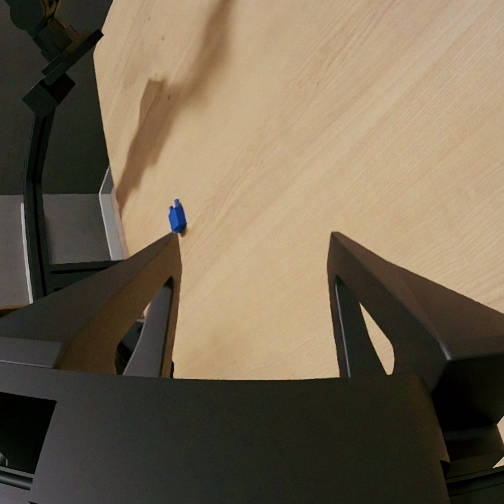

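Region (150, 150, 370, 370) of cam_left_wrist's 504x504 image, scaled by 2.291, with more detail than that image has.

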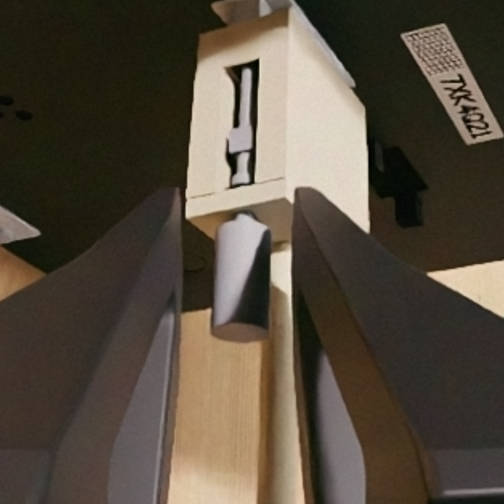

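Call:
execute_actions:
  actions:
    - [[0.6605,0.3174,0.117,0.433,-0.25,0.75,-0.433,-0.895,0.4,-0.35,0.25,0,-0.3,0.8,0.5,0],[0.6605,0.3174,0.117,0.433,-0.25,0.75,-0.433,-0.895,0.4,-0.35,0.25,0,-0.3,0.8,0.5,0],[0.6605,0.3174,0.117,0.433,-0.25,0.75,-0.433,-0.895,0.4,-0.35,0.25,0,-0.3,0.8,0.5,0],[0.6605,0.3174,0.117,0.433,-0.25,0.75,-0.433,-0.895,0.4,-0.35,0.25,0,-0.3,0.8,0.5,0],[0.666,0.3174,0.1185,0.399,-0.301,0.692,-0.521,-0.895,0.4,-0.35,0.25,0,-0.3,0.8,0.5,0],[0.666,0.3174,0.1185,0.399,-0.301,0.692,-0.521,-0.895,0.4,-0.35,0.25,0,-0.3,0.8,0.5,0],[0.666,0.3174,0.1185,0.399,-0.301,0.692,-0.521,-0.895,0.4,-0.35,0.25,0,-0.3,0.8,0.5,0],[0.668,0.3184,0.1168,0.36,-0.347,0.623,-0.602,-0.895,0.4,-0.35,0.25,0,-0.3,0.8,0.5,0],[0.668,0.3184,0.1168,0.36,-0.347,0.623,-0.602,-0.895,0.4,-0.35,0.25,0,-0.3,0.8,0.5,0],[0.668,0.3184,0.1168,0.36,-0.347,0.623,-0.602,-0.895,0.4,-0.35,0.25,0,-0.3,0.8,0.5,0],[0.669,0.3184,0.115,0.315,-0.389,0.545,-0.673,-0.895,0.4,-0.35,0.25,0,-0.3,0.8,0.5,0],[0.669,0.3184,0.115,0.315,-0.389,0.545,-0.673,-0.895,0.4,-0.35,0.25,0,-0.3,0.8,0.5,0],[0.669,0.3184,0.115,0.315,-0.389,0.545,-0.673,-0.895,0.4,-0.35,0.25,0,-0.3,0.8,0.5,0],[0.669,0.3184,0.113,0.269,-0.422,0.465,-0.73,-0.895,0.4,-0.35,0.25,0,-0.3,0.8,0.5,0]]
    - [[0.669,0.3184,0.113,0.269,-0.422,0.465,-0.73,-0.895,0.4,-0.35,0.25,0,-0.3,0.8,0.5,0]]
    - [[0.666,0.319,0.114,0.269,-0.422,0.465,-0.73,-0.66,0.4,-0.35,0.25,0,-0.3,0.8,0.5,0],[0.666,0.319,0.114,0.269,-0.422,0.465,-0.73,-0.66,0.4,-0.35,0.25,0,-0.3,0.8,0.5,0],[0.665,0.318,0.117,0.315,-0.389,0.545,-0.673,-0.66,0.4,-0.35,0.25,0,-0.3,0.8,0.5,0],[0.665,0.318,0.117,0.315,-0.389,0.545,-0.673,-0.66,0.4,-0.35,0.25,0,-0.3,0.8,0.5,0],[0.665,0.318,0.117,0.315,-0.389,0.545,-0.673,-0.66,0.4,-0.35,0.25,0,-0.3,0.8,0.5,0],[0.664,0.316,0.116,0.36,-0.347,0.623,-0.602,-0.66,0.4,-0.35,0.25,0,-0.3,0.8,0.5,0],[0.664,0.316,0.116,0.36,-0.347,0.623,-0.602,-0.66,0.4,-0.35,0.25,0,-0.3,0.8,0.5,0],[0.664,0.316,0.116,0.36,-0.347,0.623,-0.602,-0.66,0.4,-0.35,0.25,0,-0.3,0.8,0.5,0],[0.662,0.3155,0.116,0.399,-0.301,0.692,-0.521,-0.66,0.4,-0.35,0.25,0,-0.3,0.8,0.5,0],[0.662,0.3155,0.116,0.399,-0.301,0.692,-0.521,-0.66,0.4,-0.35,0.25,0,-0.3,0.8,0.5,0],[0.662,0.3155,0.116,0.399,-0.301,0.692,-0.521,-0.66,0.4,-0.35,0.25,0,-0.3,0.8,0.5,0],[0.6605,0.3174,0.117,0.433,-0.25,0.75,-0.433,-0.66,0.4,-0.35,0.25,0,-0.3,0.8,0.5,0]]
    - [[0.6605,0.3174,0.117,0.433,-0.25,0.75,-0.433,-0.66,0.4,-0.35,0.25,0,-0.3,0.8,0.5,0]]
    - [[0.6605,0.3174,0.117,0.433,-0.25,0.75,-0.433,-0.895,0.4,-0.35,0.25,0,-0.3,0.8,0.5,0],[0.6605,0.3174,0.117,0.433,-0.25,0.75,-0.433,-0.895,0.4,-0.35,0.25,0,-0.3,0.8,0.5,0],[0.6605,0.3174,0.117,0.433,-0.25,0.75,-0.433,-0.895,0.4,-0.35,0.25,0,-0.3,0.8,0.5,0],[0.6605,0.3174,0.117,0.433,-0.25,0.75,-0.433,-0.895,0.4,-0.35,0.25,0,-0.3,0.8,0.5,0],[0.666,0.3174,0.1185,0.399,-0.301,0.692,-0.521,-0.895,0.4,-0.35,0.25,0,-0.3,0.8,0.5,0],[0.666,0.3174,0.1185,0.399,-0.301,0.692,-0.521,-0.895,0.4,-0.35,0.25,0,-0.3,0.8,0.5,0],[0.666,0.3174,0.1185,0.399,-0.301,0.692,-0.521,-0.895,0.4,-0.35,0.25,0,-0.3,0.8,0.5,0],[0.668,0.3184,0.1168,0.36,-0.347,0.623,-0.602,-0.895,0.4,-0.35,0.25,0,-0.3,0.8,0.5,0],[0.668,0.3184,0.1168,0.36,-0.347,0.623,-0.602,-0.895,0.4,-0.35,0.25,0,-0.3,0.8,0.5,0],[0.668,0.3184,0.1168,0.36,-0.347,0.623,-0.602,-0.895,0.4,-0.35,0.25,0,-0.3,0.8,0.5,0],[0.669,0.3184,0.115,0.315,-0.389,0.545,-0.673,-0.895,0.4,-0.35,0.25,0,-0.3,0.8,0.5,0],[0.669,0.3184,0.115,0.315,-0.389,0.545,-0.673,-0.895,0.4,-0.35,0.25,0,-0.3,0.8,0.5,0],[0.669,0.3184,0.115,0.315,-0.389,0.545,-0.673,-0.895,0.4,-0.35,0.25,0,-0.3,0.8,0.5,0],[0.669,0.3184,0.113,0.269,-0.422,0.465,-0.73,-0.895,0.4,-0.35,0.25,0,-0.3,0.8,0.5,0]]
    - [[0.669,0.3184,0.113,0.269,-0.422,0.465,-0.73,-0.895,0.4,-0.35,0.25,0,-0.3,0.8,0.5,0]]
    - [[0.666,0.319,0.114,0.269,-0.422,0.465,-0.73,-0.66,0.4,-0.35,0.25,0,-0.3,0.8,0.5,0],[0.666,0.319,0.114,0.269,-0.422,0.465,-0.73,-0.66,0.4,-0.35,0.25,0,-0.3,0.8,0.5,0],[0.665,0.318,0.117,0.315,-0.389,0.545,-0.673,-0.66,0.4,-0.35,0.25,0,-0.3,0.8,0.5,0],[0.665,0.318,0.117,0.315,-0.389,0.545,-0.673,-0.66,0.4,-0.35,0.25,0,-0.3,0.8,0.5,0],[0.665,0.318,0.117,0.315,-0.389,0.545,-0.673,-0.66,0.4,-0.35,0.25,0,-0.3,0.8,0.5,0],[0.664,0.316,0.116,0.36,-0.347,0.623,-0.602,-0.66,0.4,-0.35,0.25,0,-0.3,0.8,0.5,0],[0.664,0.316,0.116,0.36,-0.347,0.623,-0.602,-0.66,0.4,-0.35,0.25,0,-0.3,0.8,0.5,0],[0.664,0.316,0.116,0.36,-0.347,0.623,-0.602,-0.66,0.4,-0.35,0.25,0,-0.3,0.8,0.5,0],[0.662,0.3155,0.116,0.399,-0.301,0.692,-0.521,-0.66,0.4,-0.35,0.25,0,-0.3,0.8,0.5,0],[0.662,0.3155,0.116,0.399,-0.301,0.692,-0.521,-0.66,0.4,-0.35,0.25,0,-0.3,0.8,0.5,0],[0.662,0.3155,0.116,0.399,-0.301,0.692,-0.521,-0.66,0.4,-0.35,0.25,0,-0.3,0.8,0.5,0],[0.6605,0.3174,0.117,0.433,-0.25,0.75,-0.433,-0.66,0.4,-0.35,0.25,0,-0.3,0.8,0.5,0]]
    - [[0.6605,0.3174,0.117,0.433,-0.25,0.75,-0.433,-0.66,0.4,-0.35,0.25,0,-0.3,0.8,0.5,0]]
    - [[0.6605,0.3174,0.117,0.433,-0.25,0.75,-0.433,-0.895,0.4,-0.35,0.25,0,-0.3,0.8,0.5,0],[0.6605,0.3174,0.117,0.433,-0.25,0.75,-0.433,-0.895,0.4,-0.35,0.25,0,-0.3,0.8,0.5,0],[0.6605,0.3174,0.117,0.433,-0.25,0.75,-0.433,-0.895,0.4,-0.35,0.25,0,-0.3,0.8,0.5,0],[0.6605,0.3174,0.117,0.433,-0.25,0.75,-0.433,-0.895,0.4,-0.35,0.25,0,-0.3,0.8,0.5,0],[0.666,0.3174,0.1185,0.399,-0.301,0.692,-0.521,-0.895,0.4,-0.35,0.25,0,-0.3,0.8,0.5,0],[0.666,0.3174,0.1185,0.399,-0.301,0.692,-0.521,-0.895,0.4,-0.35,0.25,0,-0.3,0.8,0.5,0],[0.666,0.3174,0.1185,0.399,-0.301,0.692,-0.521,-0.895,0.4,-0.35,0.25,0,-0.3,0.8,0.5,0],[0.668,0.3184,0.1168,0.36,-0.347,0.623,-0.602,-0.895,0.4,-0.35,0.25,0,-0.3,0.8,0.5,0],[0.668,0.3184,0.1168,0.36,-0.347,0.623,-0.602,-0.895,0.4,-0.35,0.25,0,-0.3,0.8,0.5,0],[0.668,0.3184,0.1168,0.36,-0.347,0.623,-0.602,-0.895,0.4,-0.35,0.25,0,-0.3,0.8,0.5,0],[0.669,0.3184,0.115,0.315,-0.389,0.545,-0.673,-0.895,0.4,-0.35,0.25,0,-0.3,0.8,0.5,0],[0.669,0.3184,0.115,0.315,-0.389,0.545,-0.673,-0.895,0.4,-0.35,0.25,0,-0.3,0.8,0.5,0],[0.669,0.3184,0.115,0.315,-0.389,0.545,-0.673,-0.895,0.4,-0.35,0.25,0,-0.3,0.8,0.5,0],[0.669,0.3184,0.113,0.269,-0.422,0.465,-0.73,-0.895,0.4,-0.35,0.25,0,-0.3,0.8,0.5,0]]
    - [[0.669,0.3184,0.113,0.269,-0.422,0.465,-0.73,-0.895,0.4,-0.35,0.25,0,-0.3,0.8,0.5,0]]
    - [[0.666,0.319,0.114,0.269,-0.422,0.465,-0.73,-0.66,0.4,-0.35,0.25,0,-0.3,0.8,0.5,0],[0.666,0.319,0.114,0.269,-0.422,0.465,-0.73,-0.66,0.4,-0.35,0.25,0,-0.3,0.8,0.5,0],[0.665,0.318,0.117,0.315,-0.389,0.545,-0.673,-0.66,0.4,-0.35,0.25,0,-0.3,0.8,0.5,0],[0.665,0.318,0.117,0.315,-0.389,0.545,-0.673,-0.66,0.4,-0.35,0.25,0,-0.3,0.8,0.5,0],[0.665,0.318,0.117,0.315,-0.389,0.545,-0.673,-0.66,0.4,-0.35,0.25,0,-0.3,0.8,0.5,0],[0.664,0.316,0.116,0.36,-0.347,0.623,-0.602,-0.66,0.4,-0.35,0.25,0,-0.3,0.8,0.5,0],[0.664,0.316,0.116,0.36,-0.347,0.623,-0.602,-0.66,0.4,-0.35,0.25,0,-0.3,0.8,0.5,0],[0.664,0.316,0.116,0.36,-0.347,0.623,-0.602,-0.66,0.4,-0.35,0.25,0,-0.3,0.8,0.5,0],[0.662,0.3155,0.116,0.399,-0.301,0.692,-0.521,-0.66,0.4,-0.35,0.25,0,-0.3,0.8,0.5,0],[0.662,0.3155,0.116,0.399,-0.301,0.692,-0.521,-0.66,0.4,-0.35,0.25,0,-0.3,0.8,0.5,0],[0.662,0.3155,0.116,0.399,-0.301,0.692,-0.521,-0.66,0.4,-0.35,0.25,0,-0.3,0.8,0.5,0],[0.6605,0.3174,0.117,0.433,-0.25,0.75,-0.433,-0.66,0.4,-0.35,0.25,0,-0.3,0.8,0.5,0]]
    - [[0.6605,0.3174,0.117,0.433,-0.25,0.75,-0.433,-0.66,0.4,-0.35,0.25,0,-0.3,0.8,0.5,0]]

Call:
zoom_image:
  camera: "cam_left_wrist"
  region: [150,150,370,370]

Scene clock: 2275.13 s.
left_arm: end_effector_position=(+0.6658, +0.3236, +0.1200) grip_measured=-0.662 end_effector_quat_wxyz=(+0.437, -0.263, +0.739, -0.440) | right_arm: end_effector_position=(+0.3913, -0.3498, +0.2505) grip_measured=-0.002 end_effector_quat_wxyz=(+0.007, -0.304, +0.809, +0.503)
Joint positions: left_arm=[ 0.083  1.612  0.906  0.79   0.37  -0.53   0.016] | right_arm=[-0.034  1.274  1.206 -1.527 -0.435 -0.953  0.047]
Joint velocities: left_arm=[-0.005  0.005 -0.007  0.007  0.081  0.154  0.   ] | right_arm=[-0.015 -0.005 -0.007 -0.002  0.051  0.007 -0.   ]
Joint torques (N m, as the arm reports them, + toward a larger angle): left_arm=[ -6.44 -14.81   2.97   0.9    0.26   0.08] | right_arm=[  6.3  -11.02   9.88  -1.39  -0.57  -0.15]
Hand target (left_arm): +0.661, +0.318, +0.117; +0.433, -0.251, +0.749, -0.434
Hand target (right_arm): +0.400, -0.350, +0.250; +0.000, -0.303, +0.808, +0.505
Off the commanded pose (left_arm): 0.009 m, 2 deg.
Off the commanded pose (right_arm): 0.009 m, 1 deg.
Step readings (end_effector_position; steps 1 to 15: 1st action; 16 to 30: 2nd action; 31 to 45: 3rd action; 46 to 60: 4th action; 61 to 75: 5th action; 76 to 90: 6th action; 91 to 105: 7th action; 106 to 120: 8th action; 121 to 135: 9th action; 136 to 150: 10th action; 151 to 165: 11th action; 166 to 180: 12th action):
0: left_arm (+0.6657, +0.3234, +0.1196) | right_arm (+0.3913, -0.3498, +0.2505)
1: left_arm (+0.6657, +0.3234, +0.1196) | right_arm (+0.3913, -0.3498, +0.2505)
2: left_arm (+0.6658, +0.3228, +0.1202) | right_arm (+0.3913, -0.3498, +0.2505)
4: left_arm (+0.6660, +0.3230, +0.1206) | right_arm (+0.3913, -0.3498, +0.2505)
8: left_arm (+0.6642, +0.3219, +0.1209) | right_arm (+0.3913, -0.3498, +0.2505)
15: left_arm (+0.6643, +0.3231, +0.1162) | right_arm (+0.3913, -0.3498, +0.2505)
16: left_arm (+0.6645, +0.3234, +0.1159) | right_arm (+0.3913, -0.3498, +0.2505)
17: left_arm (+0.6646, +0.3233, +0.1154) | right_arm (+0.3913, -0.3498, +0.2505)
19: left_arm (+0.6655, +0.3230, +0.1150) | right_arm (+0.3913, -0.3498, +0.2505)
23: left_arm (+0.6649, +0.3234, +0.1133) | right_arm (+0.3913, -0.3498, +0.2505)
30: left_arm (+0.6650, +0.3232, +0.1129) | right_arm (+0.3913, -0.3498, +0.2505)
31: left_arm (+0.6649, +0.3233, +0.1130) | right_arm (+0.3913, -0.3498, +0.2505)
32: left_arm (+0.6648, +0.3234, +0.1131) | right_arm (+0.3913, -0.3498, +0.2505)
34: left_arm (+0.6640, +0.3221, +0.1087) | right_arm (+0.3913, -0.3498, +0.2505)
38: left_arm (+0.6651, +0.3255, +0.1108) | right_arm (+0.3913, -0.3498, +0.2505)
45: left_arm (+0.6677, +0.3322, +0.1194) | right_arm (+0.3913, -0.3498, +0.2505)
46: left_arm (+0.6679, +0.3320, +0.1206) | right_arm (+0.3913, -0.3498, +0.2505)
47: left_arm (+0.6679, +0.3312, +0.1215) | right_arm (+0.3913, -0.3498, +0.2505)
49: left_arm (+0.6678, +0.3286, +0.1223) | right_arm (+0.3913, -0.3498, +0.2505)
53: left_arm (+0.6673, +0.3246, +0.1236) | right_arm (+0.3913, -0.3498, +0.2505)
60: left_arm (+0.6657, +0.3233, +0.1201) | right_arm (+0.3913, -0.3498, +0.2505)
61: left_arm (+0.6657, +0.3233, +0.1199) | right_arm (+0.3913, -0.3498, +0.2505)
62: left_arm (+0.6657, +0.3230, +0.1200) | right_arm (+0.3913, -0.3498, +0.2505)
64: left_arm (+0.6658, +0.3231, +0.1205) | right_arm (+0.3913, -0.3498, +0.2505)
68: left_arm (+0.6635, +0.3222, +0.1211) | right_arm (+0.3913, -0.3498, +0.2505)
75: left_arm (+0.6637, +0.3235, +0.1163) | right_arm (+0.3913, -0.3498, +0.2505)
76: left_arm (+0.6639, +0.3236, +0.1159) | right_arm (+0.3913, -0.3498, +0.2505)
77: left_arm (+0.6643, +0.3236, +0.1154) | right_arm (+0.3913, -0.3498, +0.2505)
79: left_arm (+0.6647, +0.3231, +0.1148) | right_arm (+0.3913, -0.3498, +0.2505)
83: left_arm (+0.6644, +0.3238, +0.1133) | right_arm (+0.3913, -0.3498, +0.2505)
90: left_arm (+0.6642, +0.3238, +0.1126) | right_arm (+0.3913, -0.3498, +0.2505)
91: left_arm (+0.6643, +0.3239, +0.1127) | right_arm (+0.3913, -0.3498, +0.2505)
92: left_arm (+0.6643, +0.3240, +0.1127) | right_arm (+0.3913, -0.3498, +0.2505)
94: left_arm (+0.6636, +0.3223, +0.1085) | right_arm (+0.3913, -0.3498, +0.2505)
98: left_arm (+0.6653, +0.3253, +0.1112) | right_arm (+0.3913, -0.3498, +0.2505)
105: left_arm (+0.6677, +0.3322, +0.1195) | right_arm (+0.3913, -0.3498, +0.2505)
106: left_arm (+0.6679, +0.3318, +0.1208) | right_arm (+0.3913, -0.3498, +0.2505)
107: left_arm (+0.6679, +0.3311, +0.1213) | right_arm (+0.3913, -0.3498, +0.2505)
109: left_arm (+0.6679, +0.3286, +0.1224) | right_arm (+0.3913, -0.3498, +0.2505)
113: left_arm (+0.6673, +0.3247, +0.1237) | right_arm (+0.3913, -0.3498, +0.2505)
120: left_arm (+0.6658, +0.3234, +0.1201) | right_arm (+0.3913, -0.3498, +0.2505)
121: left_arm (+0.6657, +0.3233, +0.1199) | right_arm (+0.3913, -0.3498, +0.2505)
122: left_arm (+0.6657, +0.3230, +0.1200) | right_arm (+0.3913, -0.3498, +0.2505)
124: left_arm (+0.6658, +0.3229, +0.1206) | right_arm (+0.3913, -0.3498, +0.2505)
128: left_arm (+0.6633, +0.3219, +0.1207) | right_arm (+0.3913, -0.3498, +0.2505)
135: left_arm (+0.6636, +0.3232, +0.1163) | right_arm (+0.3913, -0.3498, +0.2505)
136: left_arm (+0.6639, +0.3233, +0.1158) | right_arm (+0.3913, -0.3498, +0.2505)
137: left_arm (+0.6644, +0.3232, +0.1155) | right_arm (+0.3913, -0.3498, +0.2505)
139: left_arm (+0.6645, +0.3228, +0.1148) | right_arm (+0.3913, -0.3498, +0.2505)
143: left_arm (+0.6642, +0.3235, +0.1132) | right_arm (+0.3913, -0.3498, +0.2505)
150: left_arm (+0.6641, +0.3234, +0.1128) | right_arm (+0.3913, -0.3498, +0.2505)
151: left_arm (+0.6641, +0.3235, +0.1129) | right_arm (+0.3913, -0.3498, +0.2505)
152: left_arm (+0.6640, +0.3236, +0.1128) | right_arm (+0.3913, -0.3498, +0.2505)
154: left_arm (+0.6634, +0.3222, +0.1085) | right_arm (+0.3913, -0.3498, +0.2505)
158: left_arm (+0.6652, +0.3256, +0.1109) | right_arm (+0.3913, -0.3498, +0.2505)
165: left_arm (+0.6675, +0.3319, +0.1195) | right_arm (+0.3913, -0.3498, +0.2505)
166: left_arm (+0.6677, +0.3317, +0.1207) | right_arm (+0.3913, -0.3498, +0.2505)
167: left_arm (+0.6678, +0.3309, +0.1215) | right_arm (+0.3913, -0.3498, +0.2505)
169: left_arm (+0.6678, +0.3284, +0.1224) | right_arm (+0.3913, -0.3498, +0.2505)
173: left_arm (+0.6673, +0.3248, +0.1235) | right_arm (+0.3913, -0.3498, +0.2505)
180: end_effector_position above

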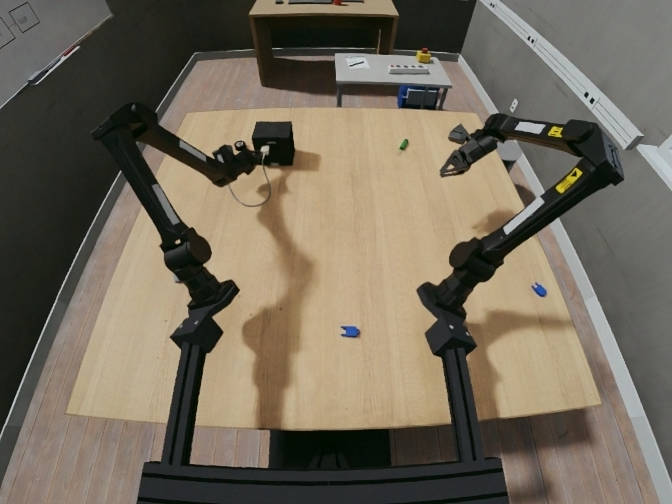

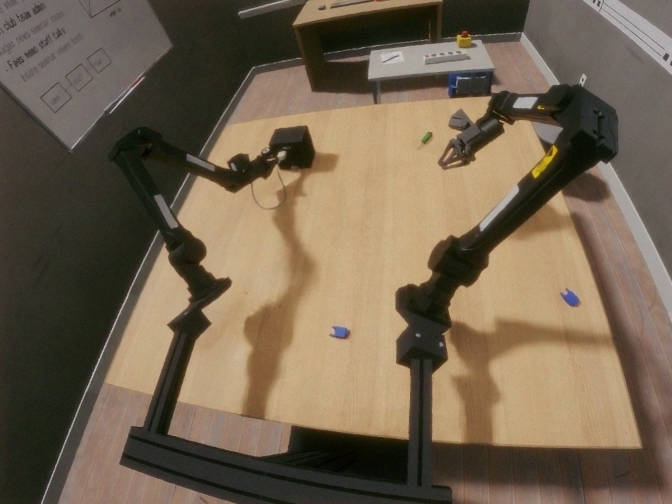

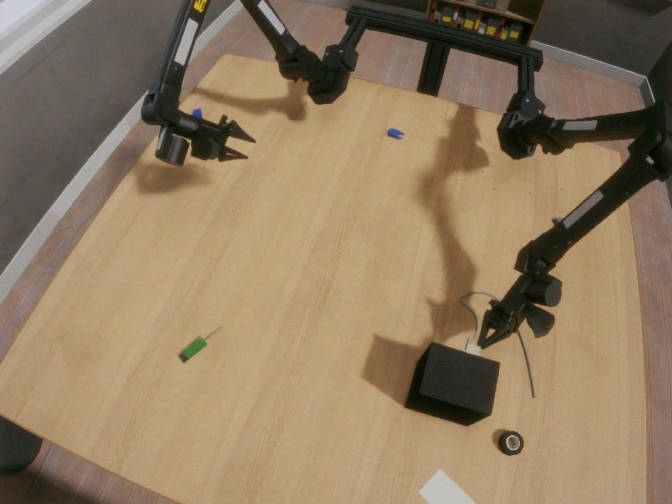

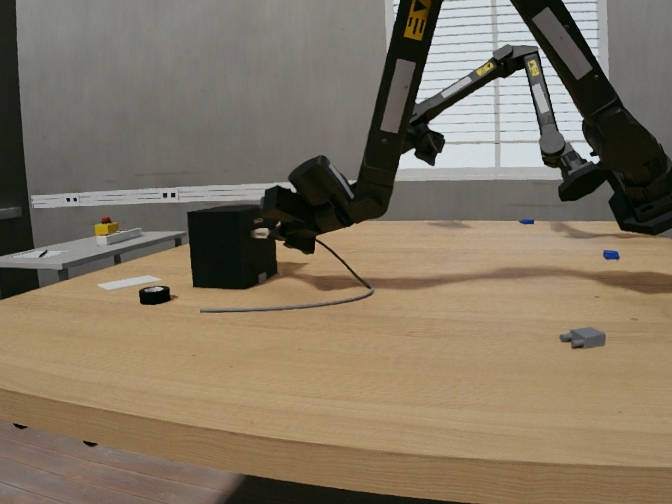

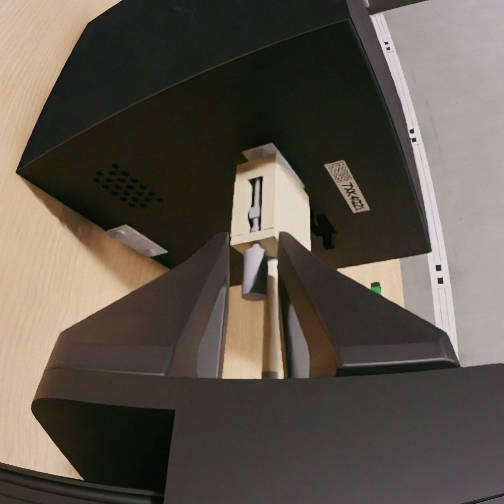

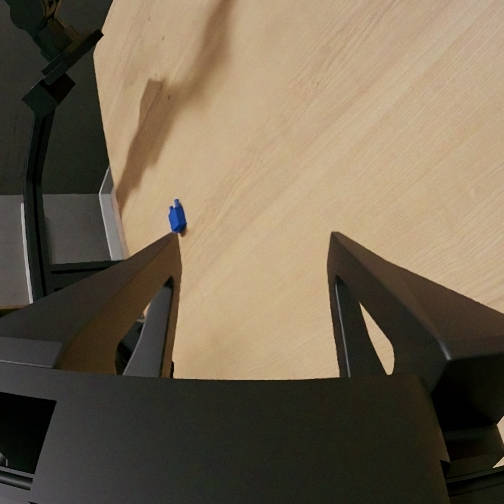

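Region (150, 150, 370, 370) of cam_left_wrist's 504x504 image, scaled by 2.291, with more detail than that image has.

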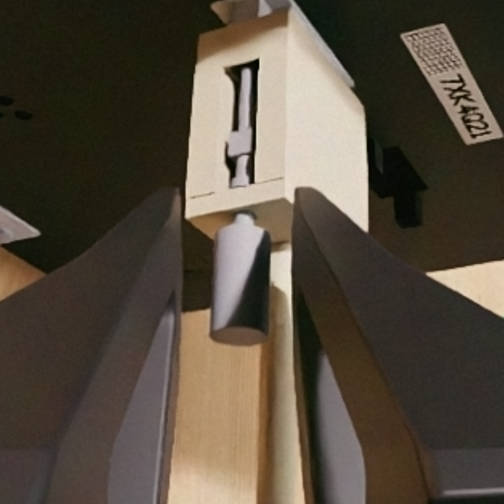

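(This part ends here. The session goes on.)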